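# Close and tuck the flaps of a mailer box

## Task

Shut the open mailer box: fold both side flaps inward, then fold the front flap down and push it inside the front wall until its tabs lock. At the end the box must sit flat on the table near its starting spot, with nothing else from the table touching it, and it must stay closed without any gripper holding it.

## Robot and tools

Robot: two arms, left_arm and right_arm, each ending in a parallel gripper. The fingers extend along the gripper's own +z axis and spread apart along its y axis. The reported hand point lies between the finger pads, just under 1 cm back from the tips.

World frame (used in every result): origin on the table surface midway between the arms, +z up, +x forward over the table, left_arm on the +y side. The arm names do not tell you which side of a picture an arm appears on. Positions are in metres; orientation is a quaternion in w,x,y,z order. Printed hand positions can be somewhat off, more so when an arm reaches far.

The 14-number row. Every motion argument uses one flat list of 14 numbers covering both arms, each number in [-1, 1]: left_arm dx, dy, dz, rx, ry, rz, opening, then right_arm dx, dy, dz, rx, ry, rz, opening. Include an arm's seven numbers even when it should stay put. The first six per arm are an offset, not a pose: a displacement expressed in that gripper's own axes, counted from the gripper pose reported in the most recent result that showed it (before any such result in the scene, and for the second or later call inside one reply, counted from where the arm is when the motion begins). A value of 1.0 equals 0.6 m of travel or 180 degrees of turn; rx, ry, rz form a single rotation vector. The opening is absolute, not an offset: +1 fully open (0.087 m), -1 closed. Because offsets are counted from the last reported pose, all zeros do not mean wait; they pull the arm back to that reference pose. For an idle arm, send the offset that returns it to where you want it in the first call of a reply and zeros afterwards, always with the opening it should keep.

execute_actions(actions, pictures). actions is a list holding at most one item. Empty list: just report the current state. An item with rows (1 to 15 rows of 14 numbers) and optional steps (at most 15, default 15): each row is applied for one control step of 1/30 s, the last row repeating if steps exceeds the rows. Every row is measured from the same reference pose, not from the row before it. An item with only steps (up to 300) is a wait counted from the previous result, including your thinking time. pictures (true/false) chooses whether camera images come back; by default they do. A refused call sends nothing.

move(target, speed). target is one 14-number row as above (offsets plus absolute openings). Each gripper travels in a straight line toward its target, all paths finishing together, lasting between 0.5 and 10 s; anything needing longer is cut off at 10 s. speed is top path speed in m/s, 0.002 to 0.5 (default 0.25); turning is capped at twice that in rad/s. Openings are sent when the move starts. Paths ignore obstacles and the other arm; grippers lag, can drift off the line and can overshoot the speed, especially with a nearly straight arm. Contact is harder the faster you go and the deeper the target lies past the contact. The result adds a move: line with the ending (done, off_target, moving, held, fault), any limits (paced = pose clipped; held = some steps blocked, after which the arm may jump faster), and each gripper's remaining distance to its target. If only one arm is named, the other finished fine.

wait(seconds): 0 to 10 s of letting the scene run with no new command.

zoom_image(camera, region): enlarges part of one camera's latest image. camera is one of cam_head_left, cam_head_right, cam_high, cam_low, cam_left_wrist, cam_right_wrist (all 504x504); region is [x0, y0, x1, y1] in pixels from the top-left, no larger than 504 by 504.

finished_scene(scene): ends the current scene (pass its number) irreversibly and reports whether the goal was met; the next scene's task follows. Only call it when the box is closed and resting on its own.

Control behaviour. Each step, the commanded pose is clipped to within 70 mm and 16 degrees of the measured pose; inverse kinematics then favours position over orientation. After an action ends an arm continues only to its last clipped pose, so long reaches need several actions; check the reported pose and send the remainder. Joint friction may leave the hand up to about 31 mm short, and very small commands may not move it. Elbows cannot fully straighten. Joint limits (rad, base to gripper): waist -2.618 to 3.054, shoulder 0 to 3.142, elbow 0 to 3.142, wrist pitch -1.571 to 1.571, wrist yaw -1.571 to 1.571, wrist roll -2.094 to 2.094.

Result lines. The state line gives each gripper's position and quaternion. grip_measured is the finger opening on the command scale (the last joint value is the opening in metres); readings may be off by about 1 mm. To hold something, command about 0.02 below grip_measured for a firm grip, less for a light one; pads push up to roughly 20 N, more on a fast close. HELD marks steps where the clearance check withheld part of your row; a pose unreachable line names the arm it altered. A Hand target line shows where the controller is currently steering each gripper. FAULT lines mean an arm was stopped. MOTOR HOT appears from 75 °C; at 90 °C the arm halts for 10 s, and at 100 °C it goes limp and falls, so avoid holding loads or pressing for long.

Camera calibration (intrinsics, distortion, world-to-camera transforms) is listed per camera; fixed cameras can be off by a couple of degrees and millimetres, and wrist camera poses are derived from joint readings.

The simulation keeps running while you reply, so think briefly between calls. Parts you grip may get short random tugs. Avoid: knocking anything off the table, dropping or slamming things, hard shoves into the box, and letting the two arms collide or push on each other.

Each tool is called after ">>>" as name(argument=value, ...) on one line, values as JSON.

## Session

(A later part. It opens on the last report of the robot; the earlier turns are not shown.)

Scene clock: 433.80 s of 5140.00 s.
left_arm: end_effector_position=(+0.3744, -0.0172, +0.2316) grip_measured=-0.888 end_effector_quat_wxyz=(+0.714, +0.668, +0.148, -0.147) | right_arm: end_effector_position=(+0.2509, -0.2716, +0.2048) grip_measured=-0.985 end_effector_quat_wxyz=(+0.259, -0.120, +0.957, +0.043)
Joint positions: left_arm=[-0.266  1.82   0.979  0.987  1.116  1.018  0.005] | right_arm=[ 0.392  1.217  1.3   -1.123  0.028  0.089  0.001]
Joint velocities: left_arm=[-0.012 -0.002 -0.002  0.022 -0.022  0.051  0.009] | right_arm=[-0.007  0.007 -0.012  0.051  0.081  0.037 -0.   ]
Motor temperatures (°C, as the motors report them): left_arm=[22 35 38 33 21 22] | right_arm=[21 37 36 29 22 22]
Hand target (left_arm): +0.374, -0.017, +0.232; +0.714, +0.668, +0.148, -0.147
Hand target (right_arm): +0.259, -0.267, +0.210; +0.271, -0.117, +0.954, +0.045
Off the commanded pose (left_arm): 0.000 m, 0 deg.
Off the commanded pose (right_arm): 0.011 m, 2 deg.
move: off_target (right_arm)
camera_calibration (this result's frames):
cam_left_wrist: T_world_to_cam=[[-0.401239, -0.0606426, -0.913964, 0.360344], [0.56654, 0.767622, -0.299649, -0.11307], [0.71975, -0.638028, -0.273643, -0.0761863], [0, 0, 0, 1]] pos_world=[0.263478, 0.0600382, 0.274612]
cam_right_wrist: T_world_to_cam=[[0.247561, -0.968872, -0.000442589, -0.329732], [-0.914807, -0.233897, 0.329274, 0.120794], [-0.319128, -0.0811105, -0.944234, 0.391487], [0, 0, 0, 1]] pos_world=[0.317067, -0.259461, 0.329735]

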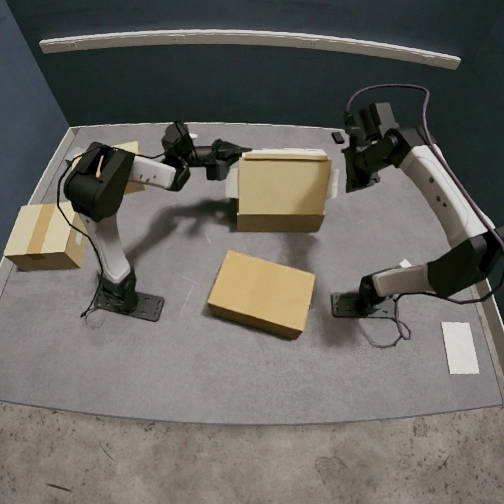

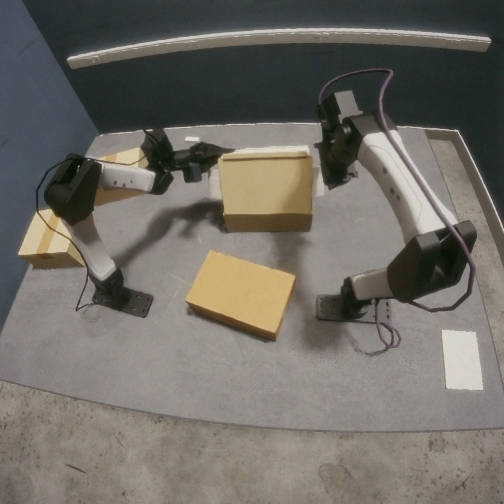

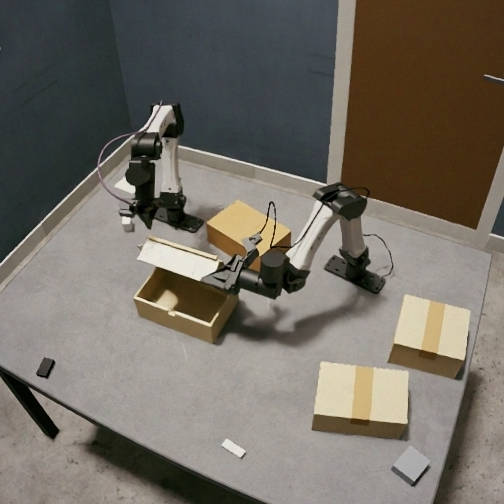

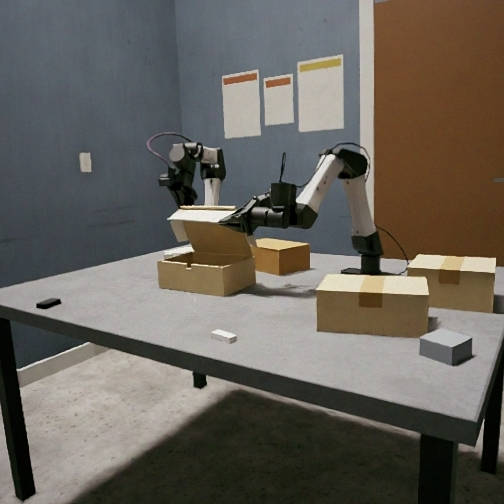

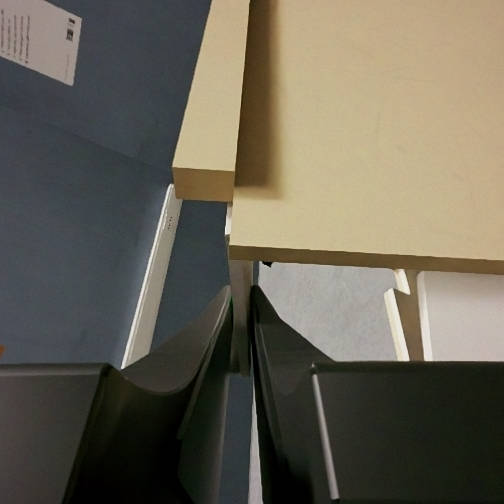

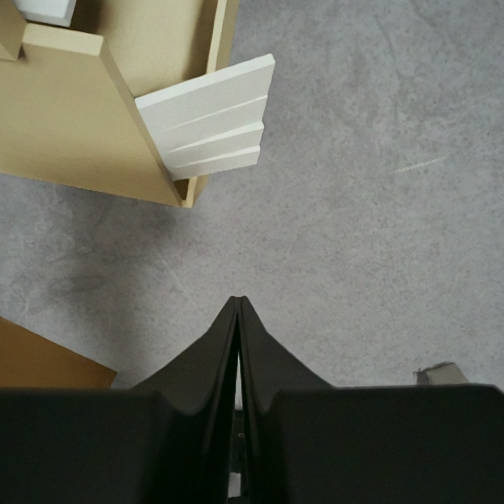

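>>> move(target=[0,0,0,0,0,0,-1, -0.125,-0.012,0.19,0,0,0,-1], speed=0.1)

>>> move(target=[0,0,0,0,0,0,-1, -0.025,0.113,0.017,0,0,0,-1], speed=0.1)

Scene clock: 438.90 s of 5140.00 s.
left_arm: end_effector_position=(+0.3799, -0.0142, +0.2320) grip_measured=-0.893 end_effector_quat_wxyz=(+0.717, +0.665, +0.157, -0.138) | right_arm: end_effector_position=(+0.3560, -0.2577, +0.1430) grip_measured=-0.985 end_effector_quat_wxyz=(+0.239, -0.113, +0.964, +0.029)
Joint positions: left_arm=[-0.261  1.82   0.979  0.987  1.096  1.018  0.005] | right_arm=[ 0.332  1.611  1.393 -0.867  0.024  0.048  0.001]
Joint velocities: left_arm=[-0.012 -0.012  0.007 -0.022 -0.066 -0.007 -0.   ] | right_arm=[ 0.022 -0.007 -0.002 -0.095  0.081  0.066 -0.   ]
Motor temperatures (°C, as the motors report them): left_arm=[22 35 38 33 21 22] | right_arm=[21 37 37 30 22 22]
Hand target (left_arm): +0.374, -0.017, +0.232; +0.714, +0.668, +0.149, -0.147
Hand target (right_arm): +0.370, -0.248, +0.147; +0.259, -0.120, +0.957, +0.044
Off the commanded pose (left_arm): 0.006 m, 2 deg.
Off the commanded pose (right_arm): 0.019 m, 3 deg.
After step 90, 0.37 s passed at rest.
move: off_target (right_arm)
camera_calibration (this result's frames):
cam_left_wrist: T_world_to_cam=[[-0.40063, -0.0735923, -0.91328, 0.362521], [0.545946, 0.781324, -0.30245, -0.109672], [0.735825, -0.619772, -0.272844, -0.0840958], [0, 0, 0, 1]] pos_world=[0.266992, 0.0602481, 0.274968]
cam_right_wrist: T_world_to_cam=[[0.226528, -0.973822, 0.0188459, -0.338828], [-0.906422, -0.203688, 0.370014, 0.239551], [-0.356489, -0.100901, -0.928835, 0.373713], [0, 0, 0, 1]] pos_world=[0.427113, -0.243457, 0.264866]

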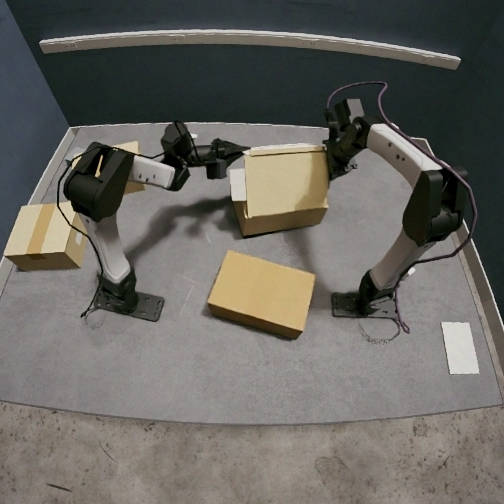

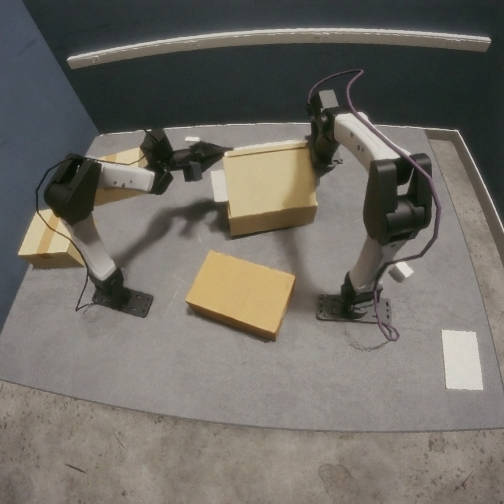

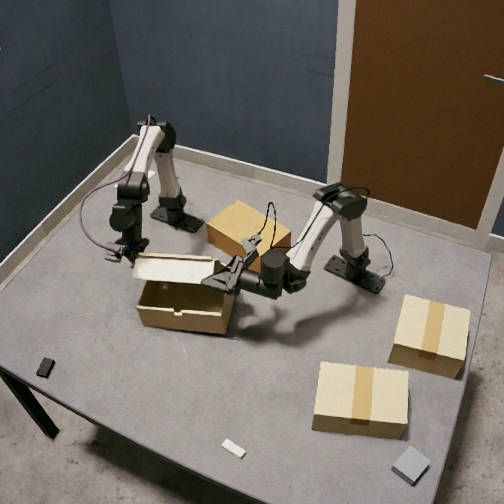

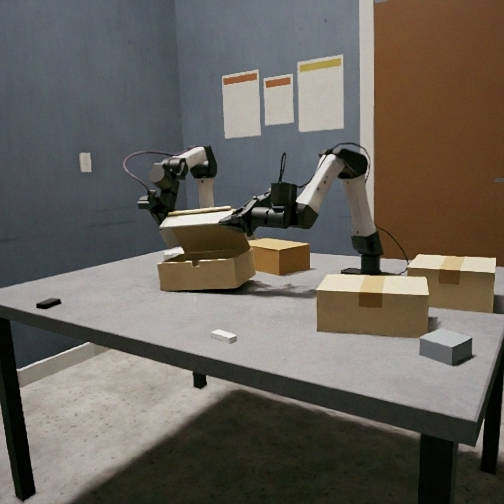

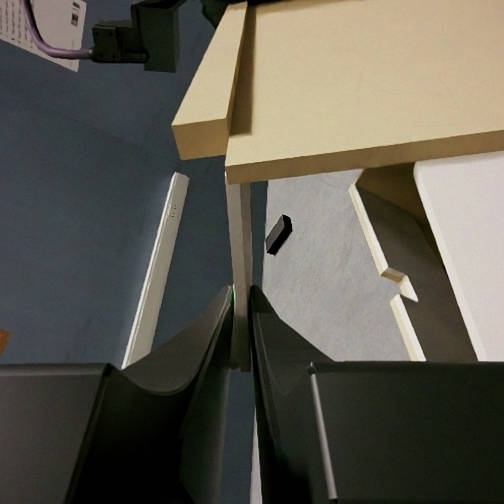

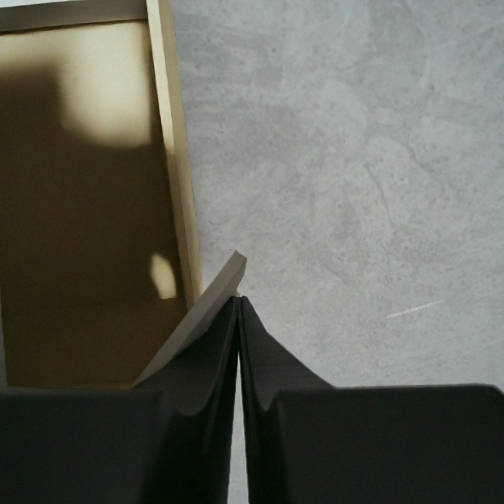

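Scene clock: 440.00 s of 5140.00 s.
left_arm: end_effector_position=(+0.3992, +0.0059, +0.2300) grip_measured=-0.884 end_effector_quat_wxyz=(+0.720, +0.659, +0.186, -0.117) | right_arm: end_effector_position=(+0.3601, -0.2390, +0.1477) grip_measured=-0.985 end_effector_quat_wxyz=(+0.247, -0.070, +0.966, -0.041)
Joint positions: left_arm=[-0.212  1.82   0.979  0.974  1.073  1.018  0.005] | right_arm=[ 0.459  1.677  1.482 -0.925  0.238  0.215  0.001]
Joint velocities: left_arm=[-0.017 -0.002  0.007  0.037  0.007  0.037 -0.001] | right_arm=[-0.012  0.002 -0.002 -0.066 -0.081 -0.022  0.001]
Motor temperatures (°C, as the motors report them): left_arm=[22 35 38 34 21 22] | right_arm=[21 37 37 30 22 22]
Hand target (left_arm): +0.380, -0.013, +0.232; +0.717, +0.665, +0.158, -0.138
Hand target (right_arm): +0.355, -0.192, +0.143; +0.238, -0.113, +0.964, +0.026
Off the commanded pose (left_arm): 0.028 m, 4 deg.
Off the commanded pose (right_arm): 0.052 m, 9 deg.
move: off_target (left_arm, right_arm)
camera_calibration (this result's frames):
cam_left_wrist: T_world_to_cam=[[-0.406431, -0.100274, -0.908162, 0.371216], [0.485013, 0.818679, -0.307453, -0.111284], [0.774323, -0.565429, -0.284103, -0.0995516], [0, 0, 0, 1]] pos_world=[0.281933, 0.0720402, 0.274627]
cam_right_wrist: T_world_to_cam=[[0.109835, -0.984759, 0.134857, -0.299389], [-0.931455, -0.0546261, 0.359734, 0.291486], [-0.346884, -0.165125, -0.923258, 0.361884], [0, 0, 0, 1]] pos_world=[0.429921, -0.219147, 0.26963]

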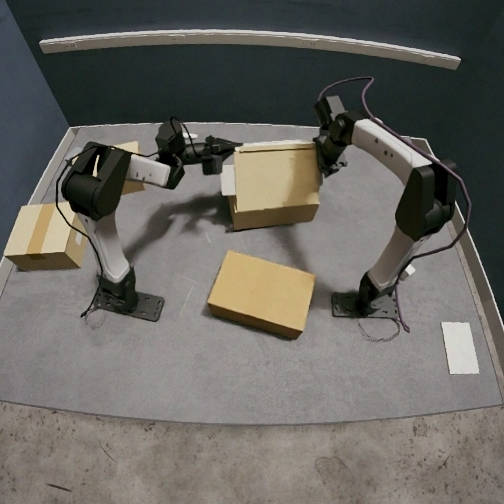

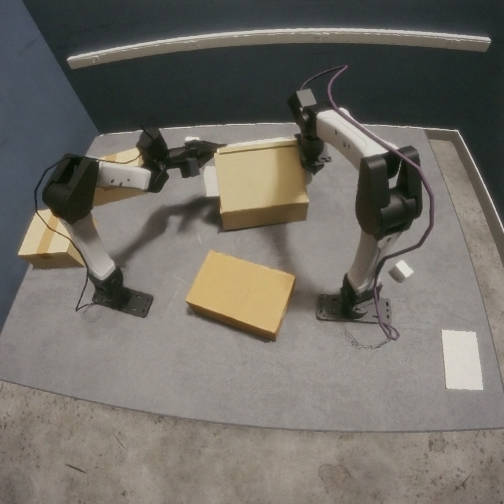

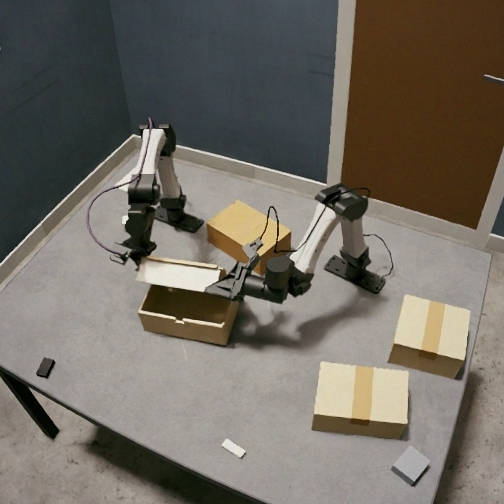

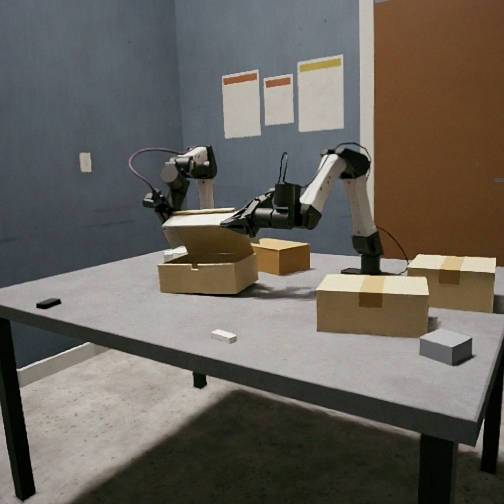

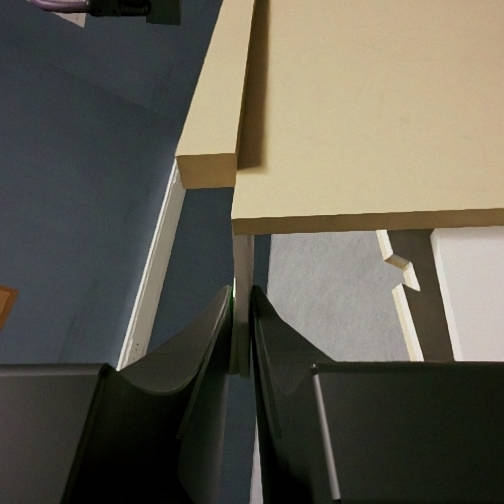

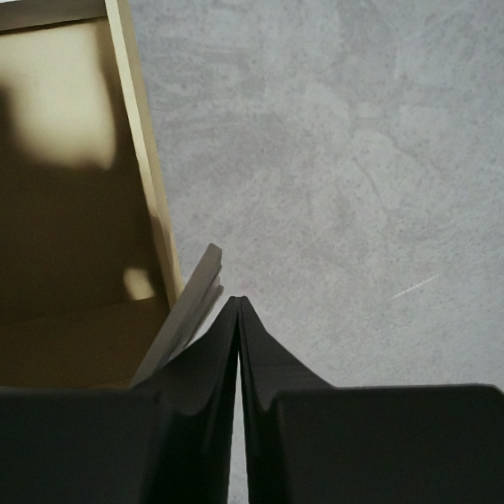

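>>> move(target=[0,0,0,0,0,0,-1, -0.04,-0.06,0,-0.28,0,0,-1], speed=0.15)

Scene clock: 445.33 s of 5140.00 s.
left_arm: end_effector_position=(+0.4005, +0.0076, +0.2299) grip_measured=-0.891 end_effector_quat_wxyz=(+0.720, +0.658, +0.188, -0.115) | right_arm: end_effector_position=(+0.3825, -0.2679, +0.1637) grip_measured=-0.985 end_effector_quat_wxyz=(+0.202, -0.167, +0.890, +0.372)
Joint positions: left_arm=[-0.208  1.82   0.979  0.973  1.073  1.018  0.005] | right_arm=[-0.041  1.878  1.649 -1.081 -0.845 -0.338  0.001]
Joint velocities: left_arm=[-0.002  0.007 -0.007 -0.037  0.022  0.022  0.   ] | right_arm=[ 0.002 -0.002 -0.007 -0.022  0.022 -0.11   0.   ]
Motor temperatures (°C, as the motors report them): left_arm=[22 36 38 34 21 22] | right_arm=[21 37 37 29 22 22]
Hand target (left_arm): +0.399, +0.006, +0.230; +0.720, +0.659, +0.186, -0.117
Hand target (right_arm): +0.385, -0.269, +0.165; +0.201, -0.168, +0.889, +0.376
Off the commanded pose (left_arm): 0.002 m, 0 deg.
Off the commanded pose (right_arm): 0.004 m, 1 deg.
move: done
camera_calibration (this result's frames):
cam_left_wrist: T_world_to_cam=[[-0.406652, -0.101725, -0.907902, 0.371814], [0.481355, 0.820793, -0.307565, -0.111847], [0.776487, -0.562095, -0.284811, -0.100372], [0, 0, 0, 1]] pos_world=[0.282974, 0.0732071, 0.274584]
cam_right_wrist: T_world_to_cam=[[0.447246, -0.680891, -0.579964, -0.263045], [-0.743139, -0.643722, 0.182664, 0.104138], [-0.49771, 0.349298, -0.793899, 0.553952], [0, 0, 0, 1]] pos_world=[0.470742, -0.305563, 0.268203]

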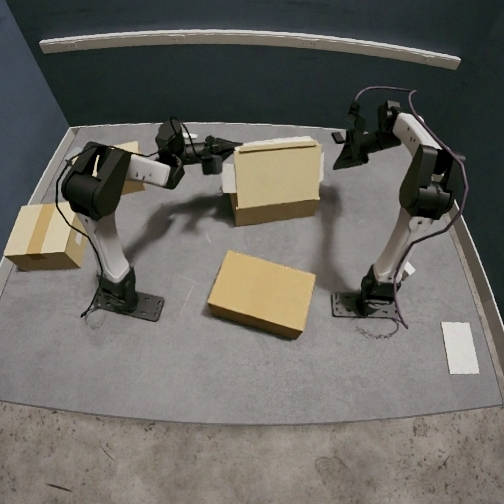

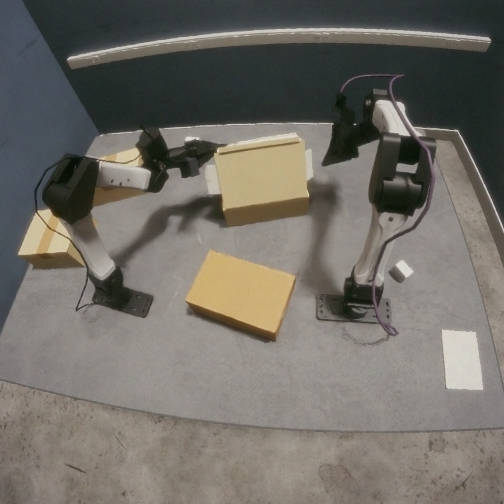

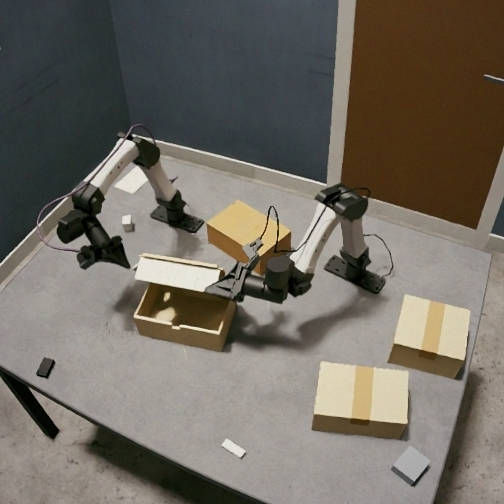

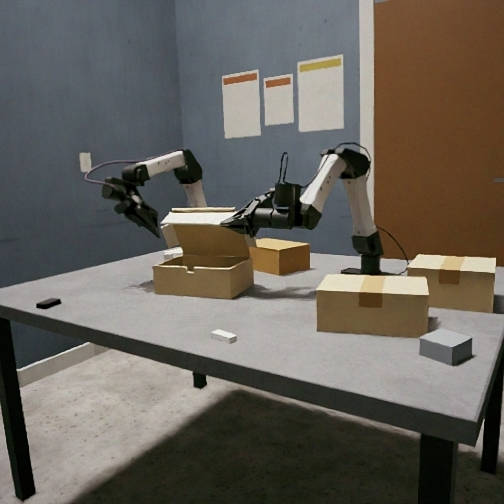

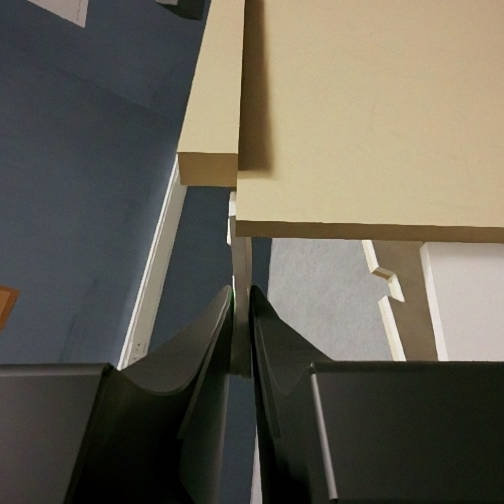

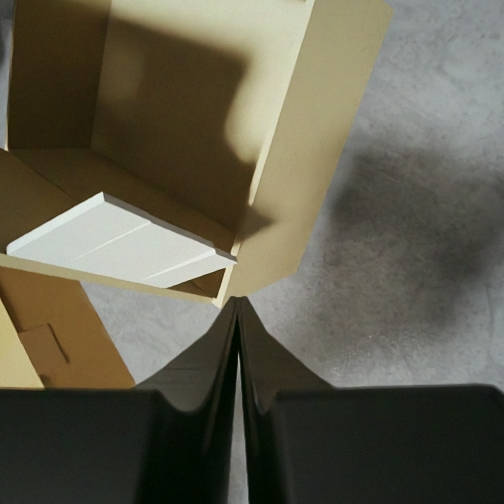

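>>> move(target=[0,0,0,0,0,0,-1, -0.055,0.107,0.142,0,0,0,-1], speed=0.1)

Scene clock: 449.07 s of 5140.00 s.
left_arm: end_effector_position=(+0.4055, +0.0132, +0.2299) grip_measured=-0.886 end_effector_quat_wxyz=(+0.721, +0.656, +0.194, -0.109) | right_arm: end_effector_position=(+0.3988, -0.1738, +0.1606) grip_measured=-0.985 end_effector_quat_wxyz=(+0.197, -0.162, +0.897, +0.361)
Joint positions: left_arm=[-0.195  1.82   0.979  0.973  1.067  1.018  0.005] | right_arm=[ 0.214  1.896  1.649 -0.833 -0.722  0.001  0.001]
Joint velocities: left_arm=[-0.007 -0.002 -0.017 -0.007 -0.007 -0.037 -0.001] | right_arm=[-0.012 -0.012  0.002  0.007 -0.007 -0.081 -0.   ]
Motor temperatures (°C, as the motors report them): left_arm=[22 36 38 34 21 22] | right_arm=[21 37 37 29 22 22]
Hand target (left_arm): +0.400, +0.008, +0.230; +0.720, +0.658, +0.187, -0.116
Hand target (right_arm): +0.402, -0.160, +0.162; +0.200, -0.168, +0.891, +0.371
Off the commanded pose (left_arm): 0.008 m, 1 deg.
Off the commanded pose (right_arm): 0.016 m, 2 deg.
move: off_target (right_arm)
camera_calibration (this result's frames):
cam_left_wrist: T_world_to_cam=[[-0.405198, -0.110196, -0.907563, 0.373905], [0.465141, 0.829771, -0.308421, -0.112182], [0.787057, -0.547117, -0.284965, -0.105556], [0, 0, 0, 1]] pos_world=[0.286765, 0.0765365, 0.274664]
cam_right_wrist: T_world_to_cam=[[0.432281, -0.700924, -0.567308, -0.207651], [-0.749239, -0.629264, 0.206561, 0.178517], [-0.50177, 0.335757, -0.797179, 0.52653], [0, 0, 0, 1]] pos_world=[0.487712, -0.209999, 0.265061]

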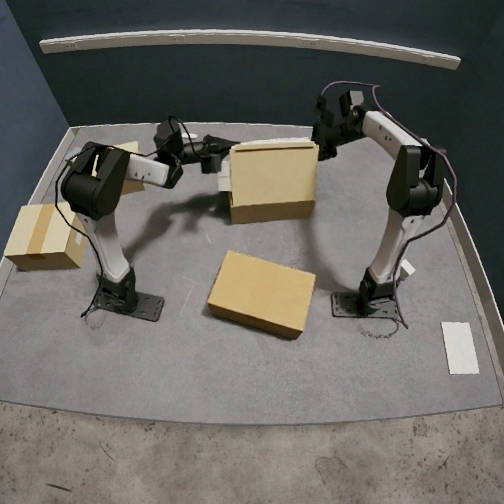

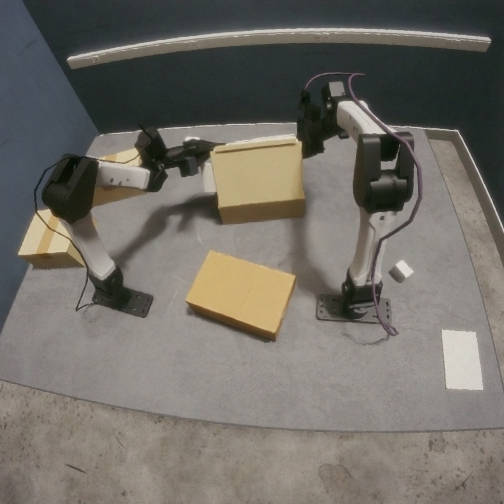

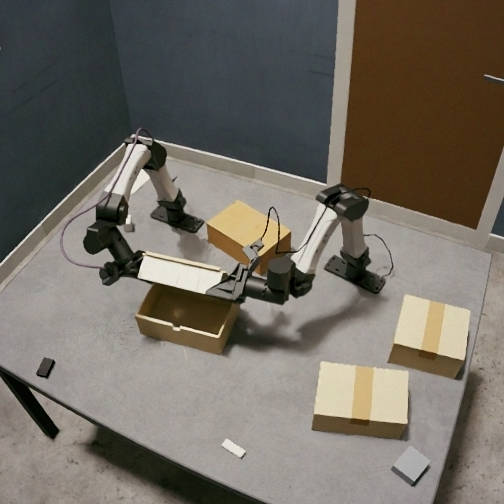

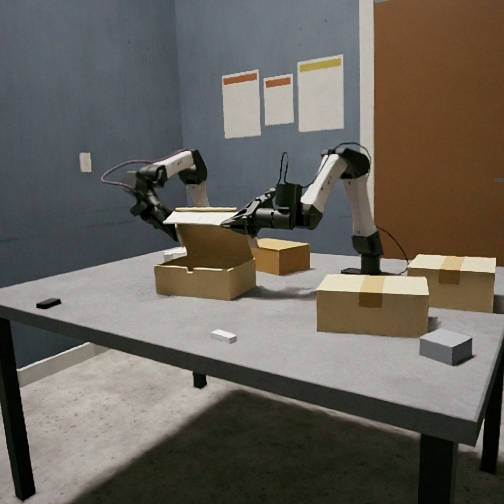

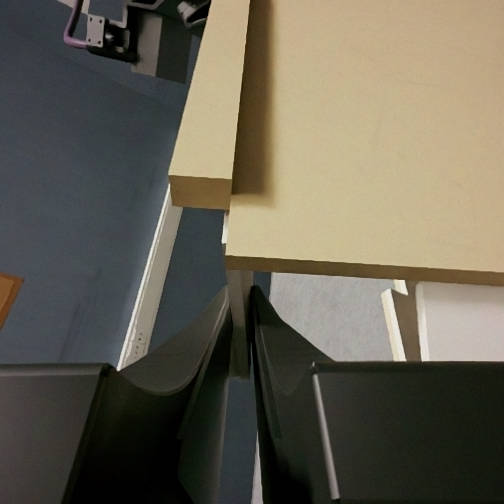

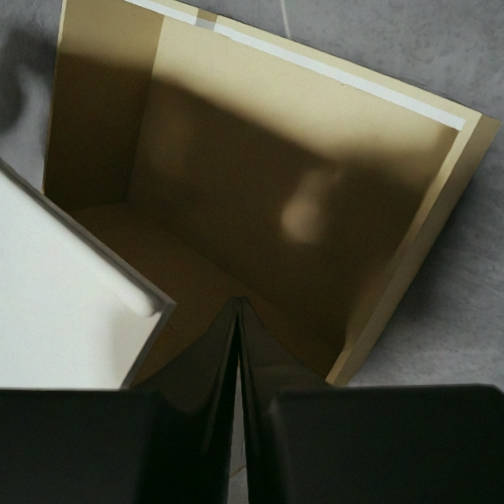

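>>> move(target=[0,0,0,0,0,0,-0.3, 0,0,0,0,0,0,-1])

>>> move(target=[0,0,-0.17,0,0,0,-0.3, 0,0,0,0,0,0,-1])

>>> move(target=[-0.147,-0.113,-0.028,0,0,0,-1, 0,0,0,0,0,0,-1])

>>> move(target=[0,0,0.09,0,0,0,-1, 0,0,0,0,0,0,-1], speed=0.12)

Scene clock: 455.60 s of 5140.00 s.
left_arm: end_effector_position=(+0.4060, +0.0137, +0.2313) grip_measured=-0.300 end_effector_quat_wxyz=(+0.722, +0.655, +0.193, -0.106) | right_arm: end_effector_position=(+0.3994, -0.1743, +0.1605) grip_measured=-0.985 end_effector_quat_wxyz=(+0.198, -0.160, +0.898, +0.360)
Joint positions: left_arm=[-0.194  1.819  0.979  0.976  1.064  1.018  0.031] | right_arm=[ 0.213  1.896  1.649 -0.831 -0.72   0.003  0.001]
Joint velocities: left_arm=[-0.022 -0.017 -0.017  0.022 -0.051 -0.11  -0.001] | right_arm=[-0.012  0.007 -0.007 -0.022 -0.051 -0.037  0.   ]
Motor temperatures (°C, as the motors report them): left_arm=[22 37 38 34 21 22] | right_arm=[21 37 37 29 22 22]
Hand target (left_arm): +0.406, +0.013, +0.230; +0.721, +0.656, +0.194, -0.109
Hand target (right_arm): +0.399, -0.174, +0.161; +0.197, -0.162, +0.897, +0.361
Off the commanded pose (left_arm): 0.002 m, 0 deg.
Off the commanded pose (right_arm): 0.001 m, 0 deg.
After step 90, 2.83 s passed at rest.
move: done
camera_calibration (this result's frames):
cam_left_wrist: T_world_to_cam=[[-0.400745, -0.113274, -0.90916, 0.374018], [0.46402, 0.83055, -0.308013, -0.112027], [0.789993, -0.545304, -0.280278, -0.107515], [0, 0, 0, 1]] pos_world=[0.286805, 0.0767817, 0.275402]
cam_right_wrist: T_world_to_cam=[[0.429953, -0.703311, -0.566122, -0.208013], [-0.751517, -0.626294, 0.20731, 0.179986], [-0.500363, 0.336317, -0.797827, 0.526542], [0, 0, 0, 1]] pos_world=[0.48816, -0.210659, 0.265016]

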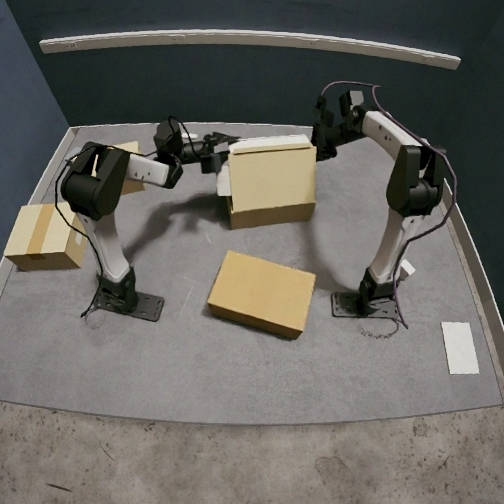

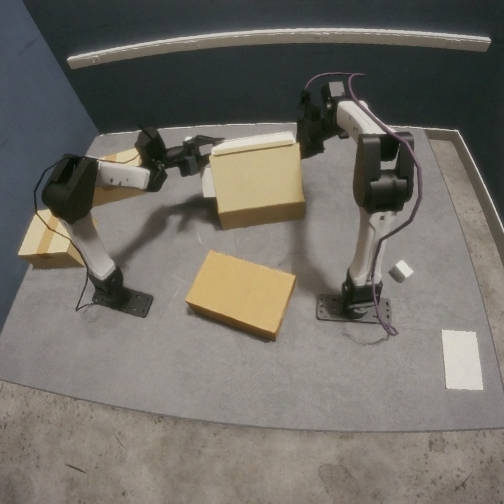

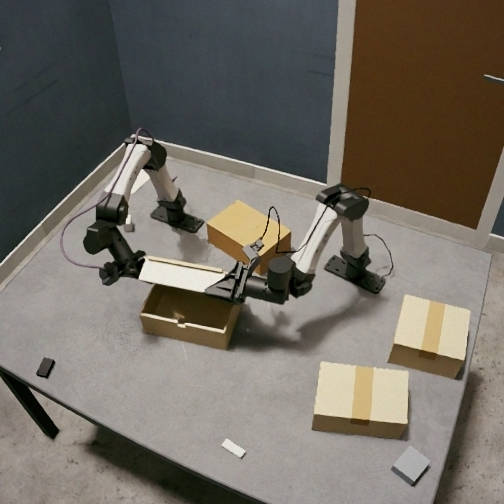

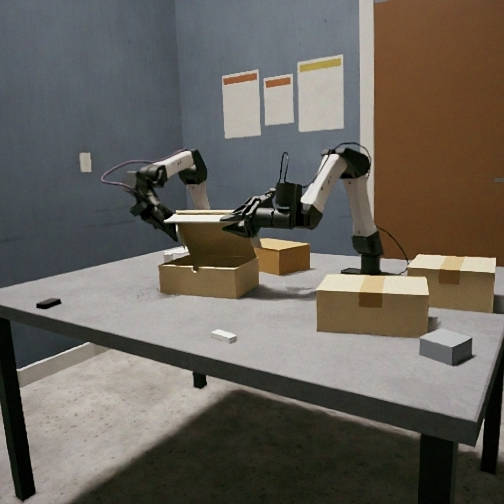

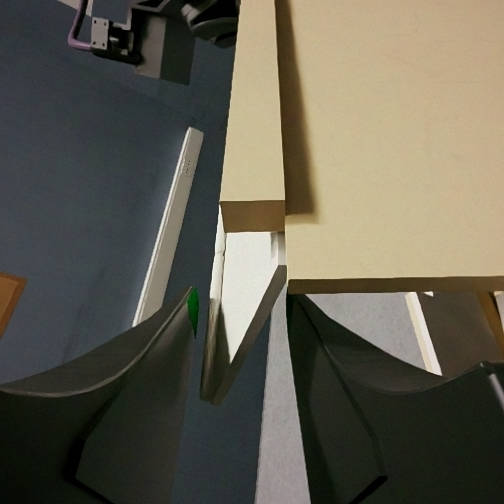

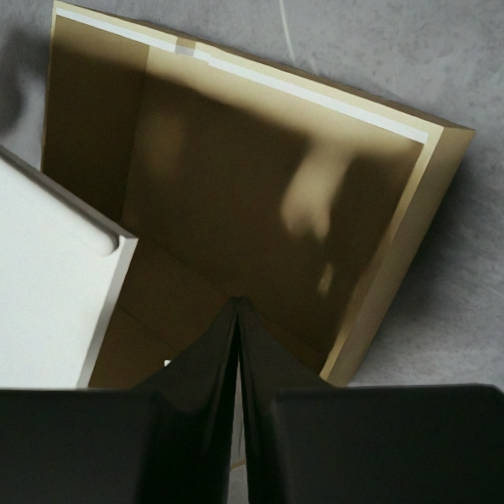

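Scene clock: 456.77 s of 5140.00 s.
left_arm: end_effector_position=(+0.3948, +0.1138, +0.2327) grip_measured=-0.300 end_effector_quat_wxyz=(+0.723, +0.659, +0.187, -0.096) | right_arm: end_effector_position=(+0.3994, -0.1743, +0.1605) grip_measured=-0.985 end_effector_quat_wxyz=(+0.198, -0.160, +0.898, +0.360)
Joint positions: left_arm=[0.077 1.728 0.826 1.165 1.327 0.907 0.031] | right_arm=[ 0.213  1.896  1.649 -0.831 -0.72   0.003  0.001]
Joint velocities: left_arm=[ 0.012  0.002 -0.017  0.095  0.007  0.037 -0.   ] | right_arm=[-0.012 -0.002 -0.012 -0.095 -0.007 -0.022 -0.001]
Motor temperatures (°C, as the motors report them): left_arm=[22 37 38 34 21 22] | right_arm=[21 37 37 29 22 22]
Hand target (left_arm): +0.391, +0.115, +0.224; +0.719, +0.659, +0.193, -0.105
Hand target (right_arm): +0.399, -0.174, +0.160; +0.198, -0.160, +0.898, +0.360
Off the commanded pose (left_arm): 0.009 m, 1 deg.
Off the commanded pose (right_arm): 0.000 m, 0 deg.
move: done
camera_calibration (this result's frames):
cam_left_wrist: T_world_to_cam=[[-0.378795, -0.109434, -0.918988, 0.375357], [0.465774, 0.83552, -0.29148, -0.19469], [0.799731, -0.538452, -0.265519, -0.0517965], [0, 0, 0, 1]] pos_world=[0.274288, 0.175855, 0.274447]
cam_right_wrist: T_world_to_cam=[[0.429953, -0.703311, -0.566122, -0.208013], [-0.751517, -0.626294, 0.20731, 0.179986], [-0.500363, 0.336317, -0.797827, 0.526542], [0, 0, 0, 1]] pos_world=[0.48816, -0.210659, 0.265016]

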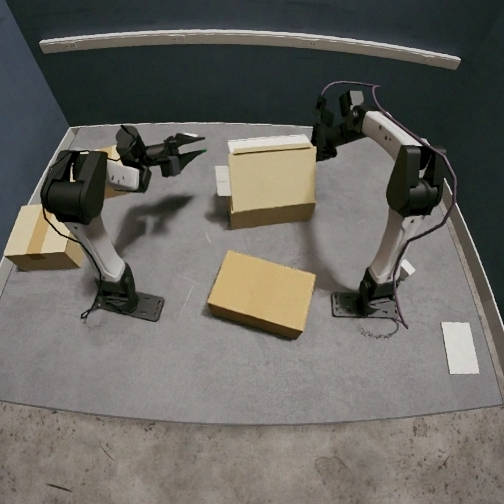

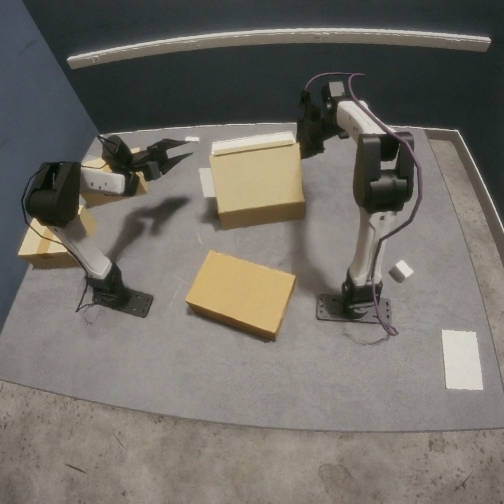

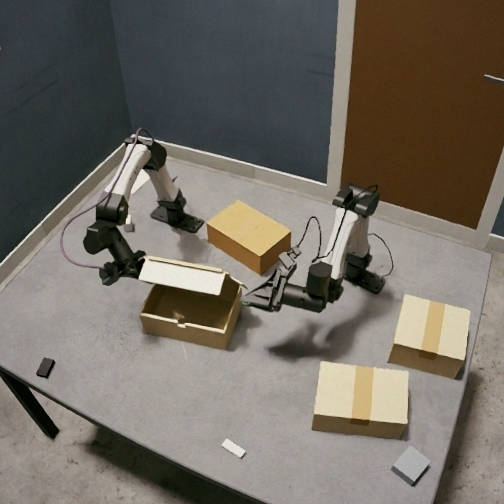

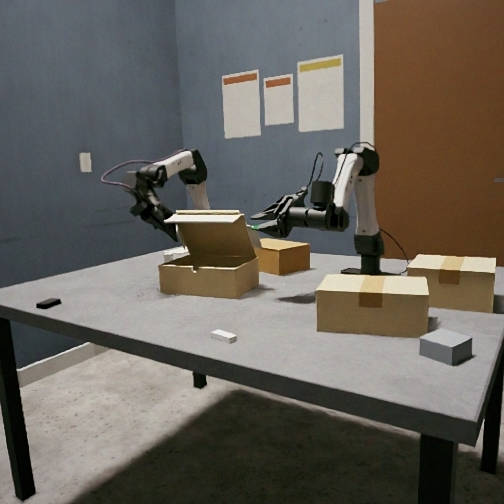

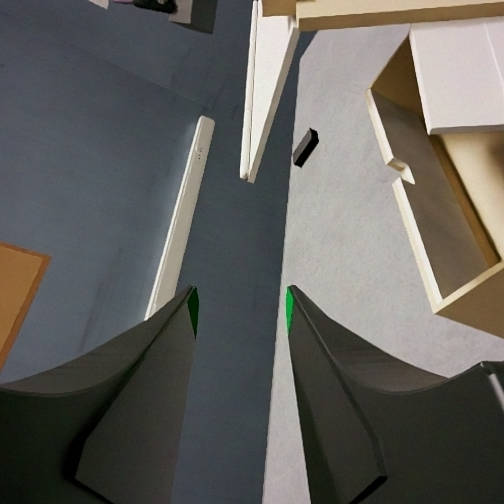

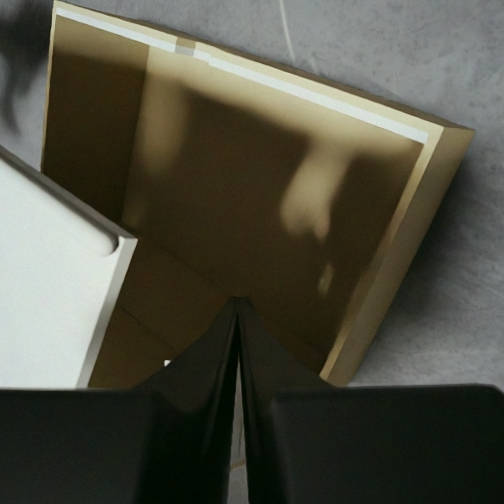

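Scene clock: 457.67 s of 5140.00 s.
left_arm: end_effector_position=(+0.2904, +0.1130, +0.2108) grip_measured=-1.000 end_effector_quat_wxyz=(+0.723, +0.658, +0.188, -0.097) | right_arm: end_effector_position=(+0.3994, -0.1743, +0.1605) grip_measured=-0.985 end_effector_quat_wxyz=(+0.198, -0.160, +0.898, +0.360)
Joint positions: left_arm=[0.033 1.391 0.393 1.225 1.283 0.941 0.   ] | right_arm=[ 0.213  1.896  1.649 -0.831 -0.72   0.003  0.001]
Joint velocities: left_arm=[-0.002 -0.012 -0.007  0.037  0.022  0.081  0.   ] | right_arm=[-0.012 -0.007  0.007 -0.007 -0.007 -0.022 -0.001]
Motor temperatures (°C, as the motors report them): left_arm=[22 37 38 34 21 22] | right_arm=[21 38 37 29 22 22]
Hand target (left_arm): +0.286, +0.112, +0.208; +0.723, +0.658, +0.187, -0.096
Hand target (right_arm): +0.399, -0.174, +0.160; +0.198, -0.160, +0.898, +0.360
Off the commanded pose (left_arm): 0.008 m, 0 deg.
Off the commanded pose (right_arm): 0.000 m, 0 deg.
move: done
camera_calibration (this result's frames):
cam_left_wrist: T_world_to_cam=[[-0.381837, -0.110708, -0.917575, 0.316328], [0.465052, 0.834946, -0.294264, -0.150911], [0.798703, -0.539081, -0.267329, 0.0262691], [0, 0, 0, 1]] pos_world=[0.169986, 0.175183, 0.252869]
cam_right_wrist: T_world_to_cam=[[0.429953, -0.703311, -0.566122, -0.208013], [-0.751517, -0.626294, 0.20731, 0.179986], [-0.500363, 0.336317, -0.797827, 0.526542], [0, 0, 0, 1]] pos_world=[0.48816, -0.210659, 0.265016]

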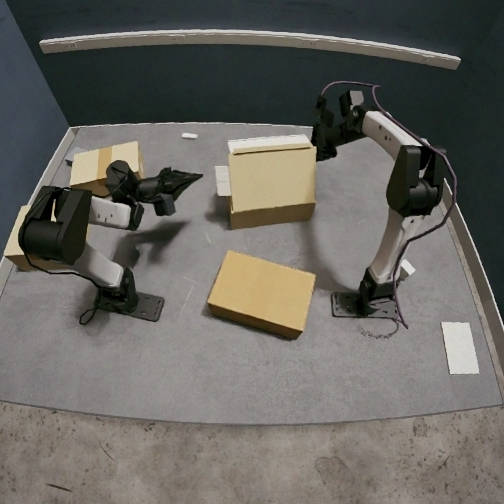

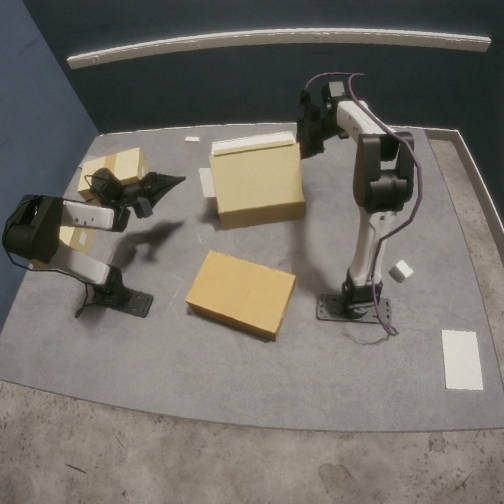

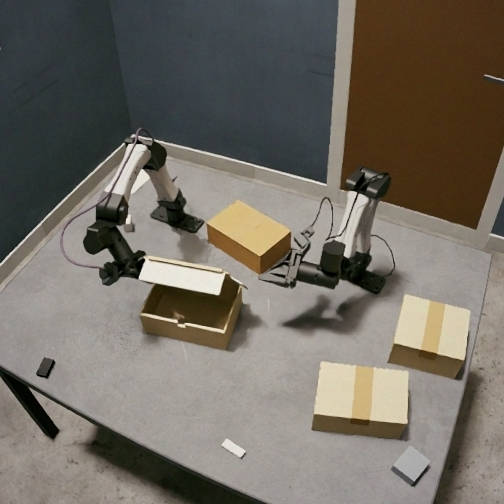

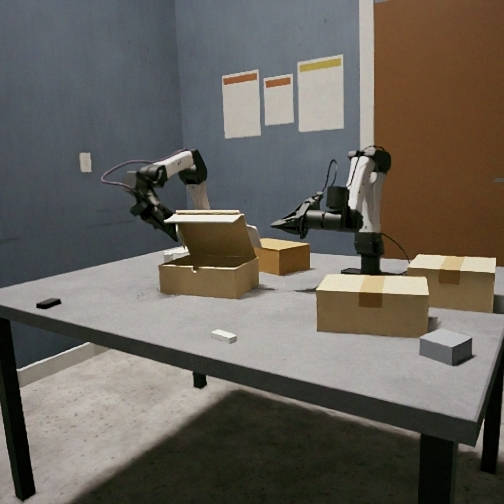

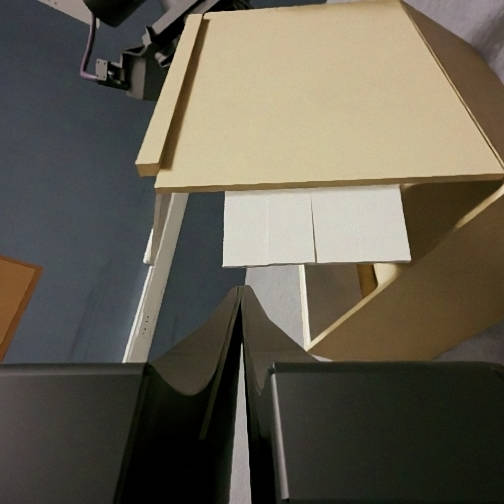

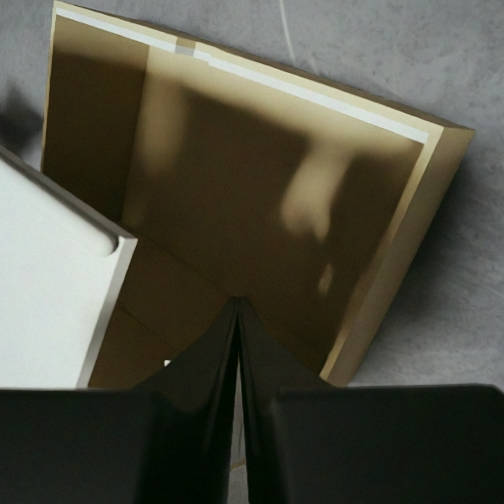

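Scene clock: 458.67 s of 5140.00 s.
left_arm: end_effector_position=(+0.2953, +0.0633, +0.2195) grip_measured=-1.000 end_effector_quat_wxyz=(+0.730, +0.653, +0.182, -0.093) | right_arm: end_effector_position=(+0.3994, -0.1743, +0.1605) grip_measured=-0.985 end_effector_quat_wxyz=(+0.198, -0.160, +0.898, +0.360)
Joint positions: left_arm=[-0.167  1.426  0.465  1.135  1.084  1.018  0.   ] | right_arm=[ 0.213  1.896  1.649 -0.831 -0.72   0.003  0.001]
Joint velocities: left_arm=[-0.017  0.012 -0.002  0.007 -0.022 -0.051  0.   ] | right_arm=[-0.012 -0.002 -0.012  0.007 -0.022 -0.022 -0.001]
Motor temperatures (°C, as the motors report them): left_arm=[22 37 38 34 21 22] | right_arm=[21 38 37 29 22 22]
Hand target (left_arm): +0.298, +0.060, +0.215; +0.725, +0.655, +0.188, -0.098
Hand target (right_arm): +0.399, -0.174, +0.160; +0.198, -0.160, +0.898, +0.360
Off the commanded pose (left_arm): 0.007 m, 1 deg.
Off the commanded pose (right_arm): 0.000 m, 0 deg.
move: done
camera_calibration (this result's frames):
cam_left_wrist: T_world_to_cam=[[-0.365792, -0.125446, -0.922204, 0.317884], [0.469432, 0.830729, -0.299203, -0.109103], [0.803635, -0.542358, -0.244985, -0.00828689], [0, 0, 0, 1]] pos_world=[0.174156, 0.126018, 0.258479]
cam_right_wrist: T_world_to_cam=[[0.429953, -0.703311, -0.566122, -0.208013], [-0.751517, -0.626294, 0.20731, 0.179986], [-0.500363, 0.336317, -0.797827, 0.526542], [0, 0, 0, 1]] pos_world=[0.48816, -0.210659, 0.265016]

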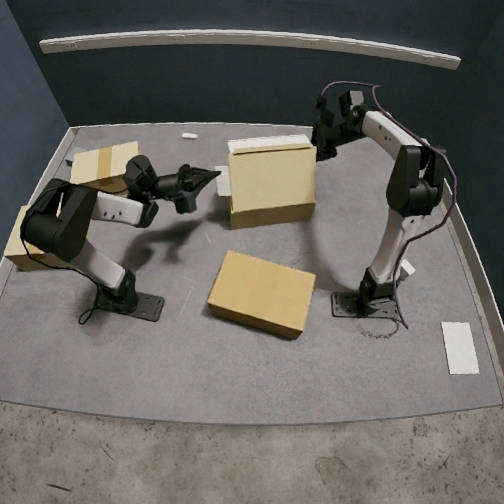

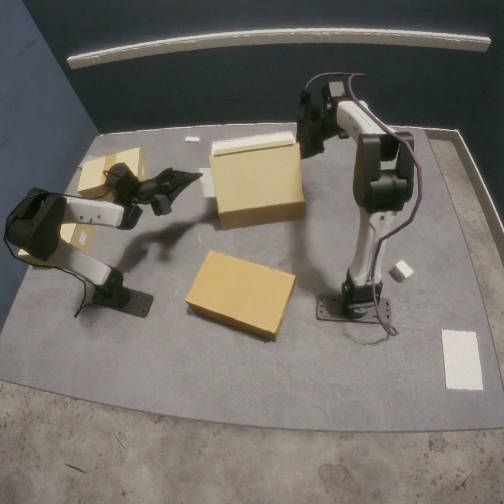

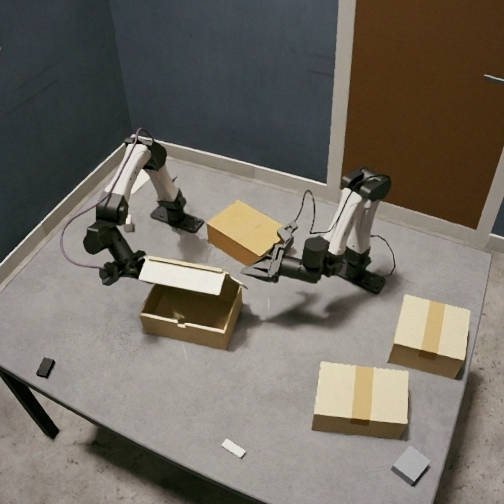

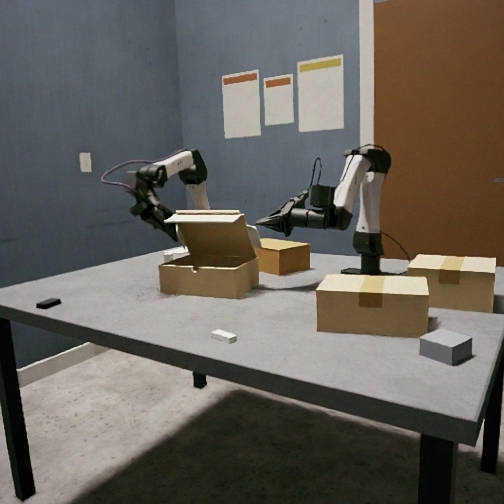

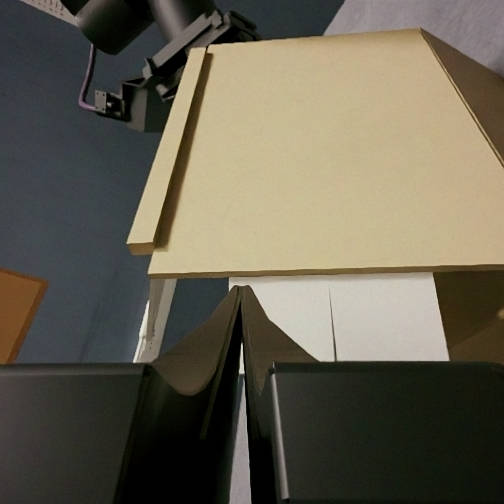

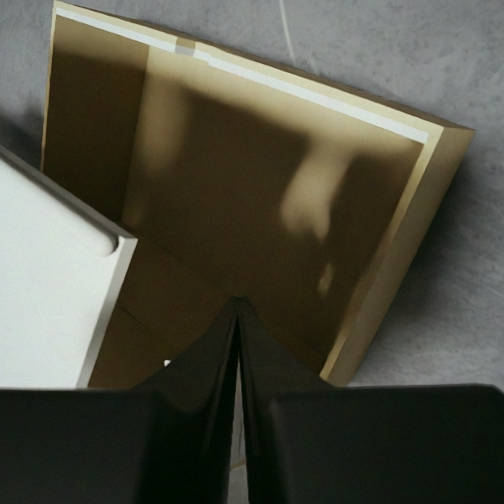

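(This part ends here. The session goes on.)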